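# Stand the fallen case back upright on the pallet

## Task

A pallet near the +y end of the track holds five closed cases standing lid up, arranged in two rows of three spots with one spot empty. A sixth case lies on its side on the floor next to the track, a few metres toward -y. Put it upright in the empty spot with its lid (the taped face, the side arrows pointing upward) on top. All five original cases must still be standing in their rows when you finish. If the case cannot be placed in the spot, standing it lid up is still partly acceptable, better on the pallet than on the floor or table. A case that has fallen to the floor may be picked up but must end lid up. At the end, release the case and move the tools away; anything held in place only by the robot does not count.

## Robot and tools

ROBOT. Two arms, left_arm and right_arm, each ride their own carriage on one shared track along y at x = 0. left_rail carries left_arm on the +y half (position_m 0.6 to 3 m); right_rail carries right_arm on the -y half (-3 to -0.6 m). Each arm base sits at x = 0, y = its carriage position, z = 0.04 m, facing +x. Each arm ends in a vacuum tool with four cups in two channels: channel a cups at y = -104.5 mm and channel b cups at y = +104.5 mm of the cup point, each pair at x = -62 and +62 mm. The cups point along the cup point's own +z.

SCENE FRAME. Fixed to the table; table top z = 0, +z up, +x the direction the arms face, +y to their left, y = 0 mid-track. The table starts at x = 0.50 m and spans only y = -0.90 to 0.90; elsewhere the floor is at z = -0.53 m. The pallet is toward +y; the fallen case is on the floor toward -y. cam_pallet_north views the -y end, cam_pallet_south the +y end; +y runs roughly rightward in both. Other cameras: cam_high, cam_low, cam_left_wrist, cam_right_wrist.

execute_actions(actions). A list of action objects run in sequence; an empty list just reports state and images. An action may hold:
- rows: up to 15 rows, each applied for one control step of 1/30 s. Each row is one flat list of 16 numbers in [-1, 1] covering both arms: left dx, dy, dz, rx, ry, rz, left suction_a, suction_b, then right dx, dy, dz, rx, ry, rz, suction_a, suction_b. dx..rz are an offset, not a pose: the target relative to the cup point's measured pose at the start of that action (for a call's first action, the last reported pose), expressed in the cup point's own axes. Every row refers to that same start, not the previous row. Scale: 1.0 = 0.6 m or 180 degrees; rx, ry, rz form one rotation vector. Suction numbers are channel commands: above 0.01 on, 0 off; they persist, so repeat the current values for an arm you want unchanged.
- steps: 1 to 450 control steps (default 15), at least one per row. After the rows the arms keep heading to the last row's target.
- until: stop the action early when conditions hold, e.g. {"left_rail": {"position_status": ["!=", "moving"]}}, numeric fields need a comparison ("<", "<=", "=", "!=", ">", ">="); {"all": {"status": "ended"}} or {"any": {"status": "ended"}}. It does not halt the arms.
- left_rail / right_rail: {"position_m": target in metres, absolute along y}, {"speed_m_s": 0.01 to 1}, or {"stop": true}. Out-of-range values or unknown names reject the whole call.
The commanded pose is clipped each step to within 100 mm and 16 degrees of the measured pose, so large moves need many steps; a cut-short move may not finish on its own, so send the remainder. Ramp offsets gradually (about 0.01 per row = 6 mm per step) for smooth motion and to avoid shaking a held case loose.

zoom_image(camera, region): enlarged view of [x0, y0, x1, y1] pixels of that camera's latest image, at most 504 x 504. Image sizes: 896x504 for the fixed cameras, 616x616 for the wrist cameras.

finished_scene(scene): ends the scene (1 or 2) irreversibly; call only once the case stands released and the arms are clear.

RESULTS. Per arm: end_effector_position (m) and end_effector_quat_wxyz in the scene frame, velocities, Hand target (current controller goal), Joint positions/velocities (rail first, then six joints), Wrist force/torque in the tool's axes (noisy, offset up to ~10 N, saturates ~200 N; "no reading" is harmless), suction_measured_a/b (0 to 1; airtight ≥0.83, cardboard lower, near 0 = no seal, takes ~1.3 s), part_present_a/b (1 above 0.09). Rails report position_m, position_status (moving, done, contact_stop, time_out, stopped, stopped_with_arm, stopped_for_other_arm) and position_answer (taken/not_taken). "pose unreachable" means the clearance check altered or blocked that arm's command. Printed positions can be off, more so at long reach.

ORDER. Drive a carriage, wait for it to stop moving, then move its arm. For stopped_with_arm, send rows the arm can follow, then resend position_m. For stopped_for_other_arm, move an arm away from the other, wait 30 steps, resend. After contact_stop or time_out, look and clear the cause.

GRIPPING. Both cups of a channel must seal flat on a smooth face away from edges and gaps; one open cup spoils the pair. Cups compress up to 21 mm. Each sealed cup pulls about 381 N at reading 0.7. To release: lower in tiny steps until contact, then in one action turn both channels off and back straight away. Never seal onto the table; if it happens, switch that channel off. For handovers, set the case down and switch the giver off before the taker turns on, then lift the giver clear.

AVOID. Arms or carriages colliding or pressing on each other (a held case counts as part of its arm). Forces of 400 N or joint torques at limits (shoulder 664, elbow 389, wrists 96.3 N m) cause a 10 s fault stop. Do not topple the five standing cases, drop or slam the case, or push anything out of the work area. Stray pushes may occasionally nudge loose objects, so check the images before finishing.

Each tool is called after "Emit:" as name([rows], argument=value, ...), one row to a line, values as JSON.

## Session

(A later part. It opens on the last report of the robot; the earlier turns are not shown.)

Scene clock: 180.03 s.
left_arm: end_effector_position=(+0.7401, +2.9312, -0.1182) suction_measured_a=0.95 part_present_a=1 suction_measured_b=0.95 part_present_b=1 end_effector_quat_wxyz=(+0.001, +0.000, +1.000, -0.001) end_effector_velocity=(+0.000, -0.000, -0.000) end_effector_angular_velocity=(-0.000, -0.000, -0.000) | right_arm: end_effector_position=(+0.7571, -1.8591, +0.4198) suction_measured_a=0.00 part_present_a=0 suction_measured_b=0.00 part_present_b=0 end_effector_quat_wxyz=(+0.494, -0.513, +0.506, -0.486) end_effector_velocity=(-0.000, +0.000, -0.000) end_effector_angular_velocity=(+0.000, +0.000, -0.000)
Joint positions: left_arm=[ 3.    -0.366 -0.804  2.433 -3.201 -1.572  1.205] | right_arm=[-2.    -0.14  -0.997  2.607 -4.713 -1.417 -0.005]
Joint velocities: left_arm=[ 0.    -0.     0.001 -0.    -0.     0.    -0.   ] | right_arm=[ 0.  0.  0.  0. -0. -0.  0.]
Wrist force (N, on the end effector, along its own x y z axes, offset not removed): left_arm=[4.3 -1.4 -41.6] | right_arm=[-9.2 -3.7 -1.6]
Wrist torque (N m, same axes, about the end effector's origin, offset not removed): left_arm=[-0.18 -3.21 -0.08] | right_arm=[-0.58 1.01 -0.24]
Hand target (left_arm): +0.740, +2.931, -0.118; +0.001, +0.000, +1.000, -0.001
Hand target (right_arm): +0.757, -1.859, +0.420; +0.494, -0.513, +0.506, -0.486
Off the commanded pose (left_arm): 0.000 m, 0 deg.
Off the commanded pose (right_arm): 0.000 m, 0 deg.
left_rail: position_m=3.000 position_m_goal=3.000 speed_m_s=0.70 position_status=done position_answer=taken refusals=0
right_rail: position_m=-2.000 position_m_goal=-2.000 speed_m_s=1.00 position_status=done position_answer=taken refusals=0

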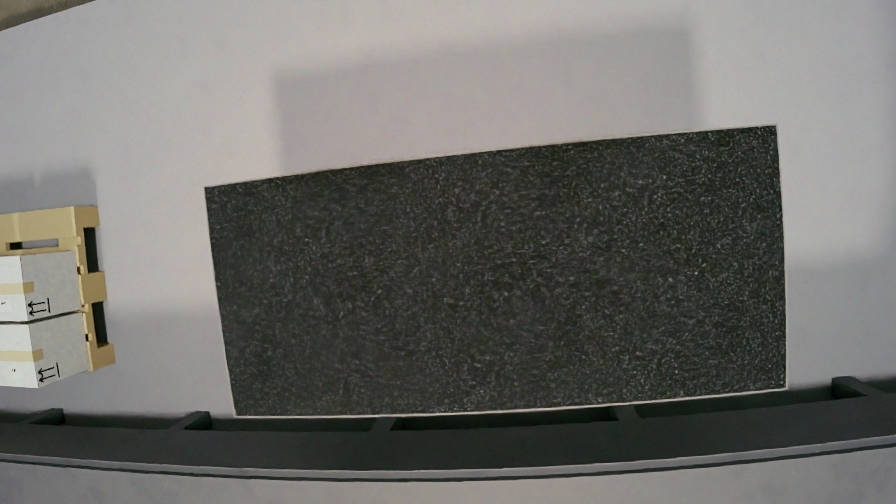

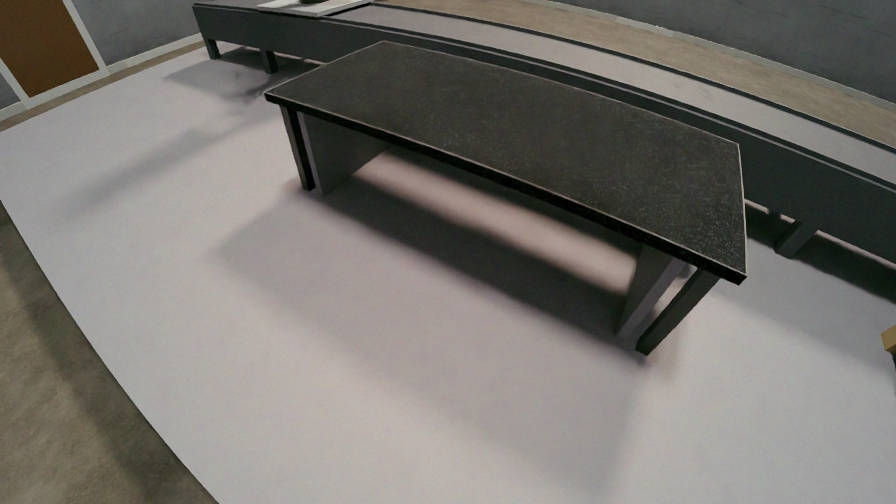

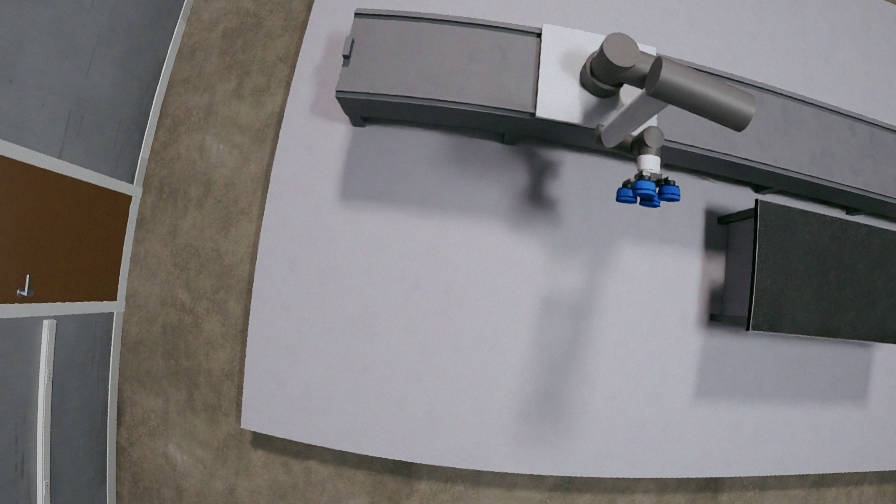

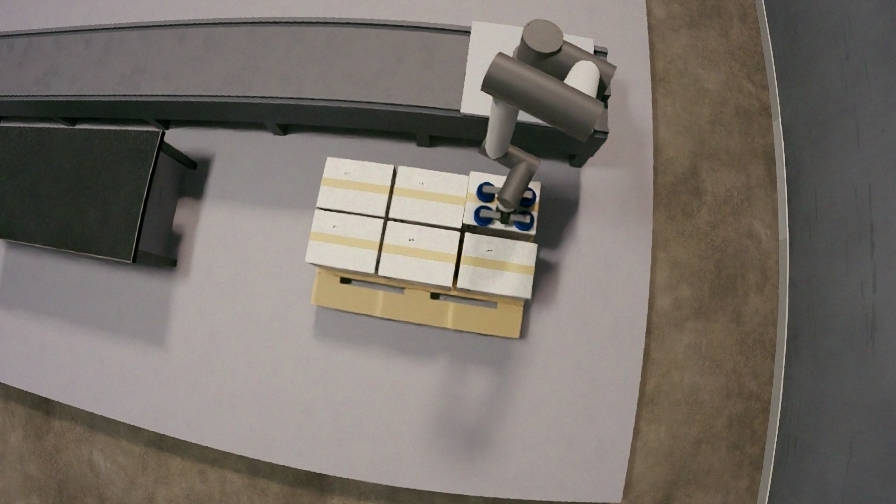

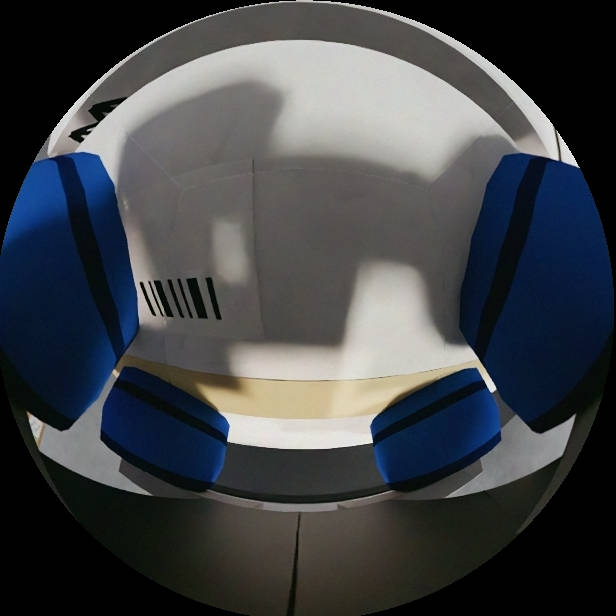

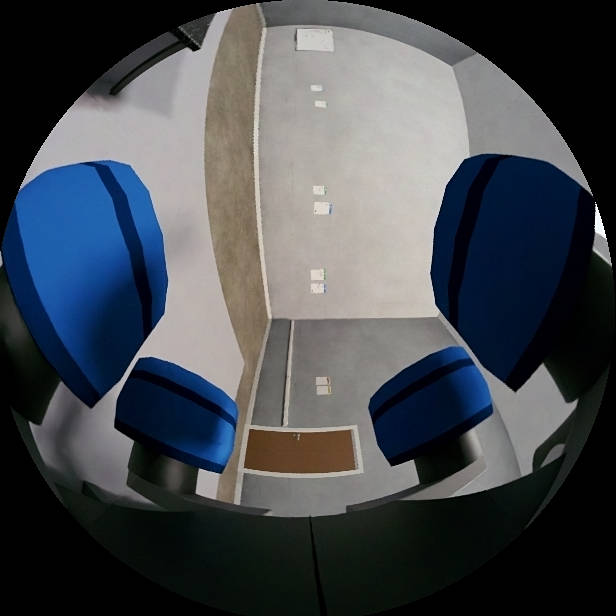

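Emit:
execute_actions([
  {"rows":[[-0.005,0,0.006,0,0,0,1,1,0,0,0,0,0,0,0,0],[-0.01,0,0.012,0,0,0,1,1,0,0,0,0,0,0,0,0],[-0.01,0,0.018,0,0,0,1,1,0,0,0,0,0,0,0,0]],"steps":25},
])

Emit:
zoom_image(camera="cam_pallet_south", region=[380,120,620,310])

Scene clock: 195.23 s.
left_arm: end_effector_position=(+0.7450, +2.9309, -0.1242) suction_measured_a=0.95 part_present_a=1 suction_measured_b=0.95 part_present_b=1 end_effector_quat_wxyz=(+0.002, -0.000, +1.000, -0.001) end_effector_velocity=(+0.000, -0.000, +0.000) end_effector_angular_velocity=(-0.000, -0.000, -0.000) | right_arm: end_effector_position=(+0.7571, -1.8591, +0.4198) suction_measured_a=0.00 part_present_a=0 suction_measured_b=0.00 part_present_b=0 end_effector_quat_wxyz=(+0.494, -0.513, +0.506, -0.486) end_effector_velocity=(+0.000, -0.000, -0.000) end_effector_angular_velocity=(+0.000, +0.000, -0.000)
Joint positions: left_arm=[ 3.    -0.364 -0.793  2.425 -3.207 -1.572  1.207] | right_arm=[-2.    -0.14  -0.997  2.607 -4.713 -1.417 -0.005]
Joint velocities: left_arm=[ 0. -0. -0. -0. -0. -0.  0.] | right_arm=[ 0.  0.  0.  0. -0. -0.  0.]
Wrist force (N, on the end effector, along its own x y z axes, offset not removed): left_arm=[15.1 2.8 -69.6] | right_arm=[-6.0 -6.7 -0.1]
Wrist torque (N m, same axes, about the end effector's origin, offset not removed): left_arm=[-4.78 2.54 -0.51] | right_arm=[-0.88 0.71 -0.29]
Hand target (left_arm): +0.745, +2.931, -0.124; +0.002, -0.000, +1.000, -0.001
Hand target (right_arm): +0.757, -1.859, +0.420; +0.494, -0.513, +0.506, -0.486
Off the commanded pose (left_arm): 0.005 m, 0 deg.
Off the commanded pose (right_arm): 0.000 m, 0 deg.
FORCE FAULT: contact force on the left arm reached its limit, and that arm stopped for 10 seconds. The contact can be on any part of that arm, not only on its tool. That arm's remaining commands of this call were not run. That arm holds still and accepts commands again. Move the arm away from the contact; if what it grips holds it there, let go first. Pushing or pulling that hard again can fault the arm again.
left_rail: position_m=3.000 position_m_goal=3.000 speed_m_s=0.70 position_status=done position_answer=taken refusals=0
right_rail: position_m=-2.000 position_m_goal=-2.000 speed_m_s=1.00 position_status=done position_answer=taken refusals=0

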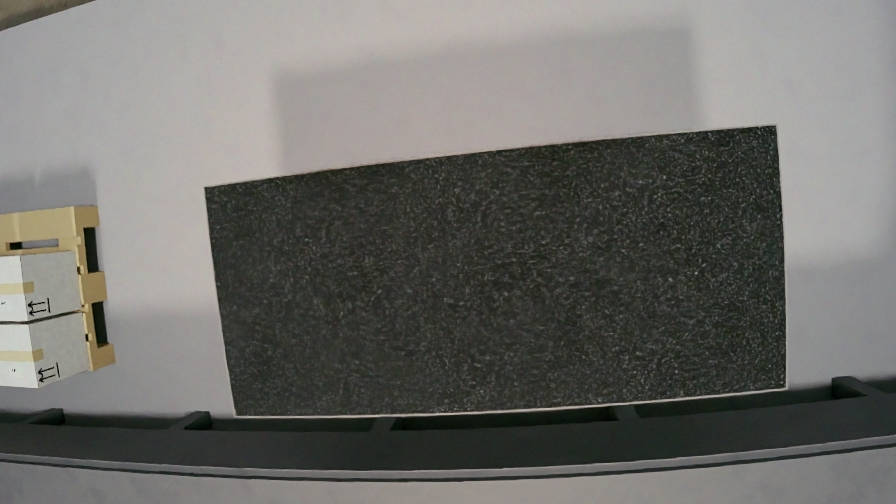

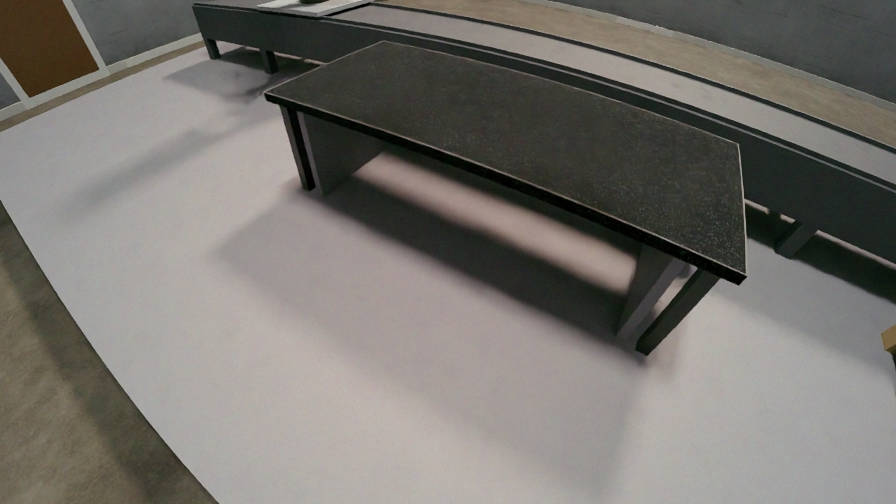

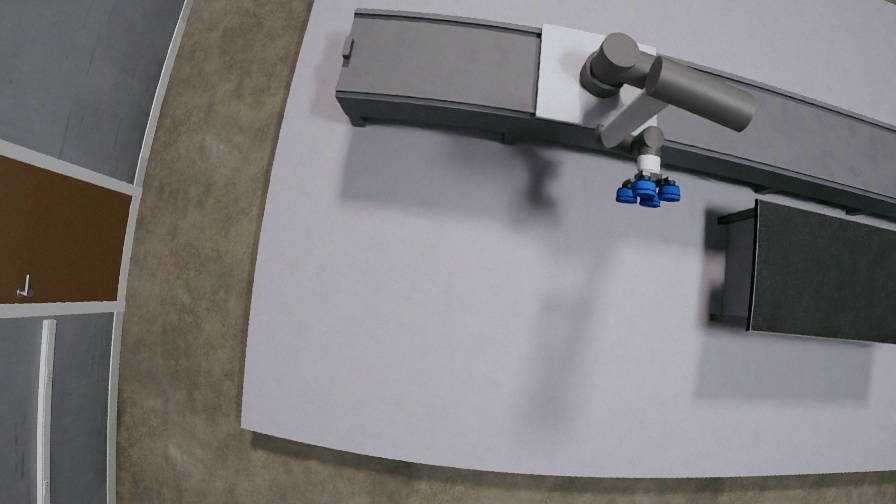

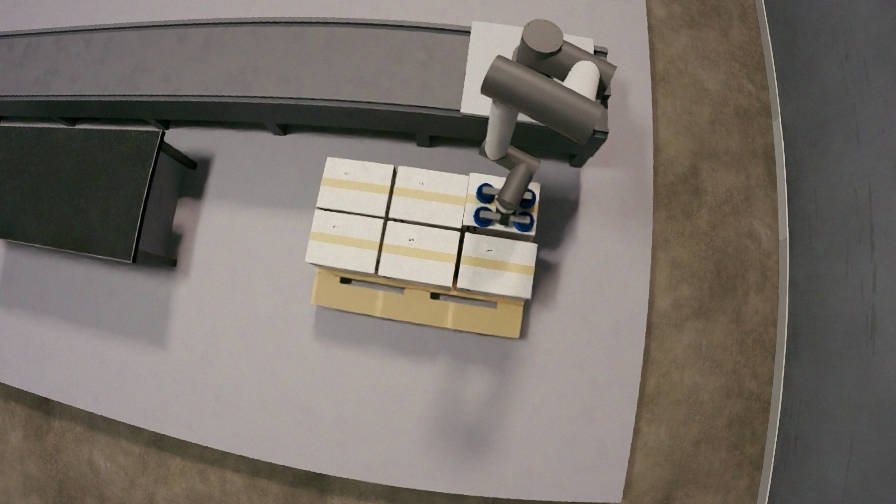

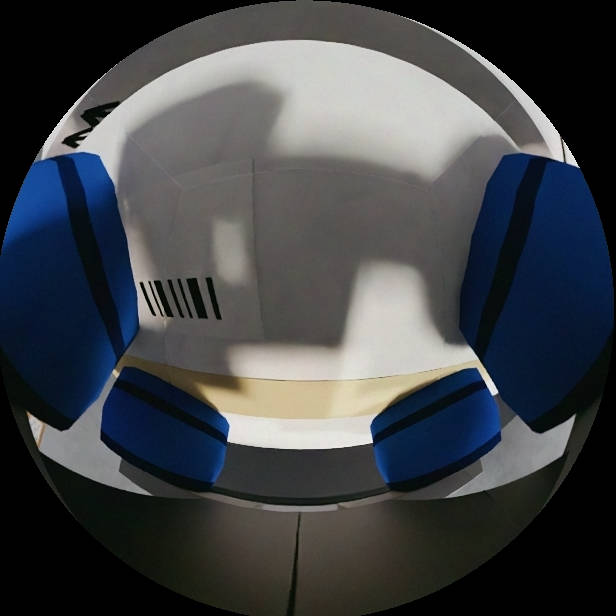

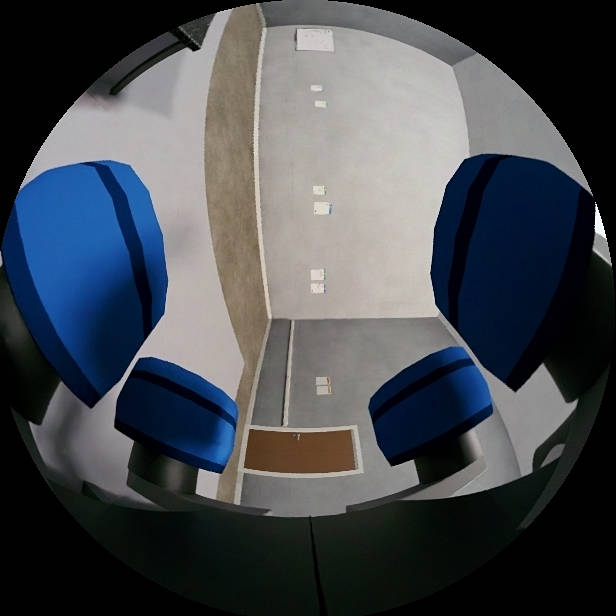

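Region (380, 120, 620, 310) of cam_pallet_south's 896x504 image, scaled by 2.100, with more detail than that image has; it fills the top 399 rows of this view, and the rest is white.

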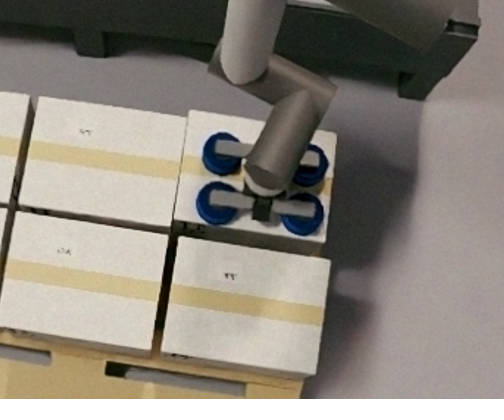

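It's resting on the pallet. Release.

Emit:
execute_actions([
  {"rows":[[0,0,-0.02,0,0,0,0,0,0,0,0,0,0,0,0,0],[0,0,-0.05,0,0,0,0,0,0,0,0,0,0,0,0,0],[0,0,-0.1,0,0,0,0,0,0,0,0,0,0,0,0,0],[0,0,-0.2,0,0,0,0,0,0,0,0,0,0,0,0,0],[0,0,-0.4,0,0,0,0,0,0,0,0,0,0,0,0,0]],"steps":40},
])

Emit:
zoom_image(camera="cam_pallet_south", region=[280,100,640,350])

Scene clock: 201.50 s.
left_arm: end_effector_position=(+0.7440, +2.9313, +0.1158) suction_measured_a=0.00 part_present_a=0 suction_measured_b=0.00 part_present_b=0 end_effector_quat_wxyz=(+0.002, -0.000, +1.000, -0.001) end_effector_velocity=(+0.000, -0.000, +0.001) end_effector_angular_velocity=(+0.000, +0.000, -0.000) | right_arm: end_effector_position=(+0.7571, -1.8591, +0.4198) suction_measured_a=0.00 part_present_a=0 suction_measured_b=0.00 part_present_b=0 end_effector_quat_wxyz=(+0.494, -0.513, +0.506, -0.486) end_effector_velocity=(-0.000, -0.000, +0.000) end_effector_angular_velocity=(+0.000, -0.000, -0.000)
Joint positions: left_arm=[ 3.    -0.364 -1.215  2.423 -2.783 -1.572  1.207] | right_arm=[-2.    -0.14  -0.997  2.607 -4.713 -1.417 -0.005]
Joint velocities: left_arm=[ 0.    -0.    -0.001 -0.     0.002 -0.    -0.   ] | right_arm=[ 0. -0. -0.  0. -0.  0.  0.]
Wrist force (N, on the end effector, along its own x y z axes, offset not removed): left_arm=[2.1 0.4 -0.8] | right_arm=[-3.3 -4.7 2.2]
Wrist torque (N m, same axes, about the end effector's origin, offset not removed): left_arm=[-0.25 -0.30 -0.03] | right_arm=[-0.62 0.19 -0.18]
Hand target (left_arm): +0.744, +2.931, +0.116; +0.002, -0.000, +1.000, -0.001
Hand target (right_arm): +0.757, -1.859, +0.420; +0.494, -0.513, +0.506, -0.486
Off the commanded pose (left_arm): 0.000 m, 0 deg.
Off the commanded pose (right_arm): 0.000 m, 0 deg.
left_rail: position_m=3.000 position_m_goal=3.000 speed_m_s=0.70 position_status=done position_answer=taken refusals=0
right_rail: position_m=-2.000 position_m_goal=-2.000 speed_m_s=1.00 position_status=done position_answer=taken refusals=0

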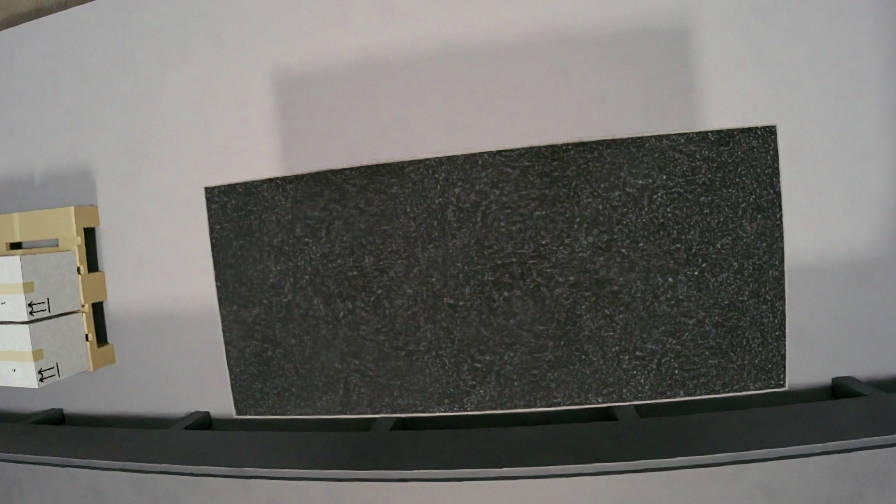

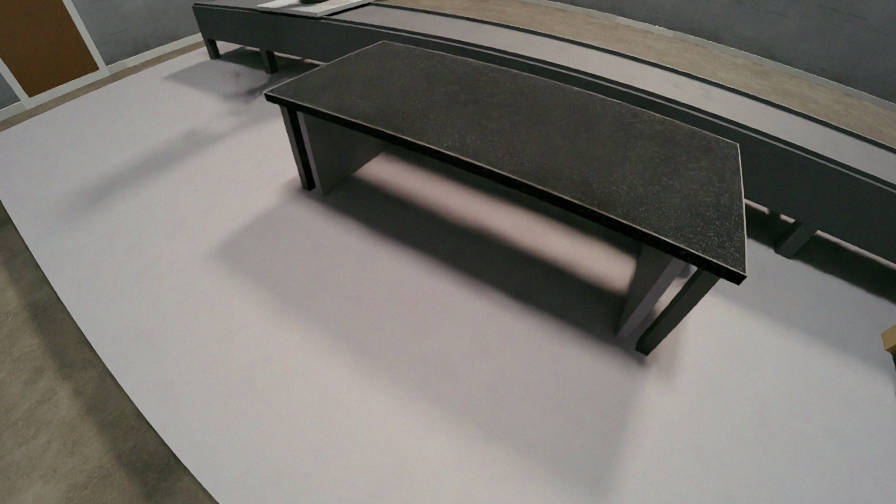

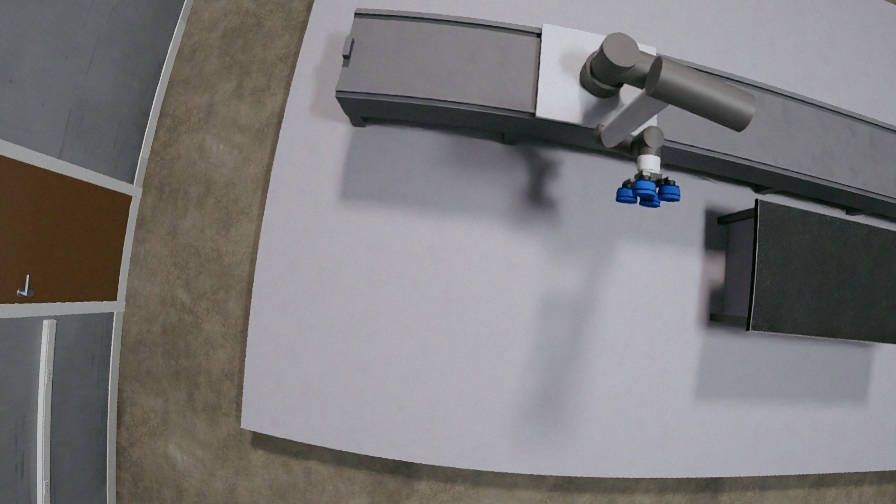

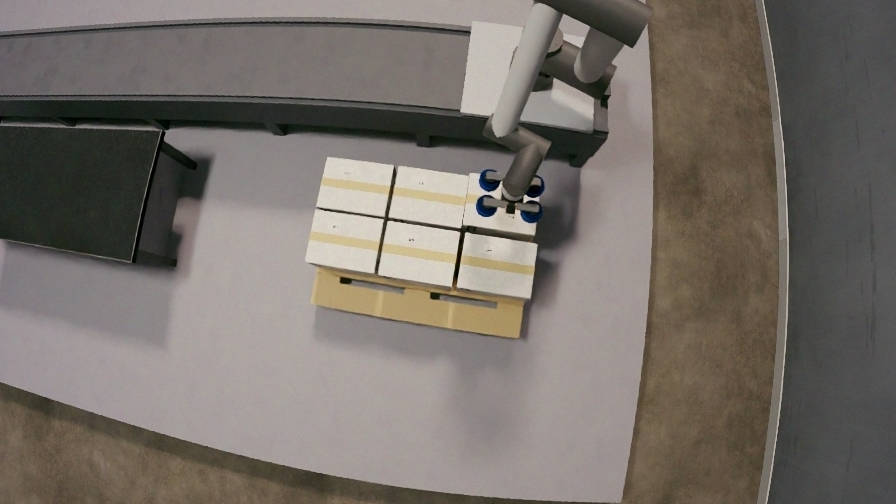

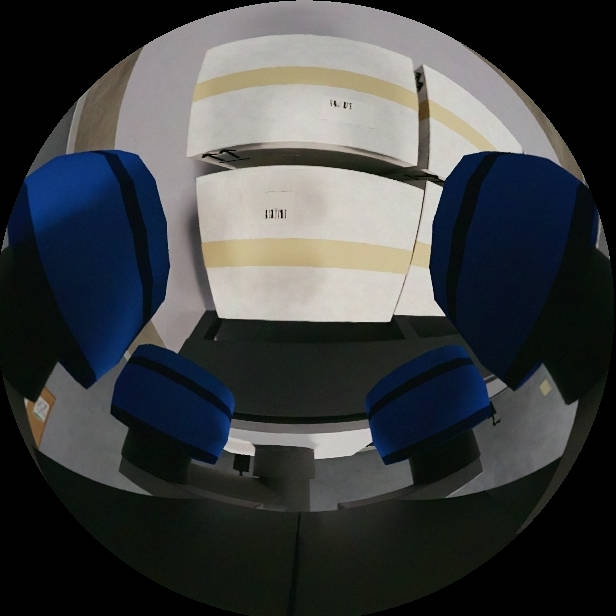

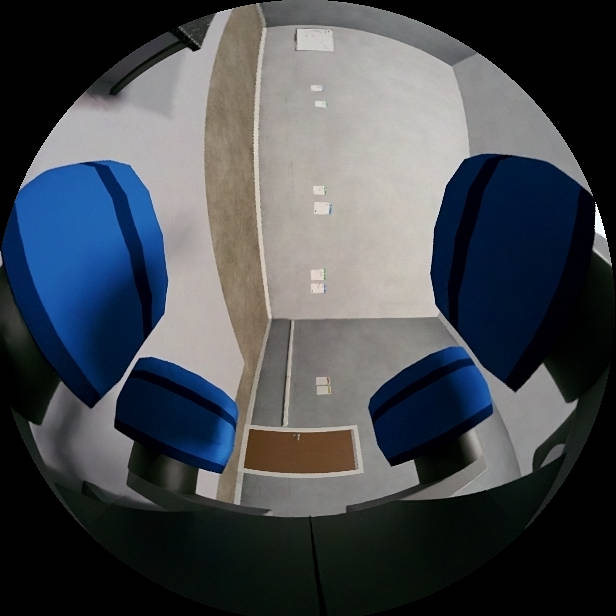

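Region (280, 100, 640, 350) of cam_pallet_south's 896x504 image, scaled by 1.400, with more detail than that image has; it fills the top 350 rows of this view, and the rest is white.

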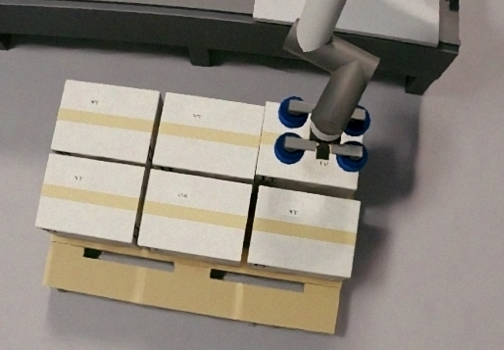

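Aligned well.

Emit:
finished_scene(scene=2)

The scene is finished: the task was done.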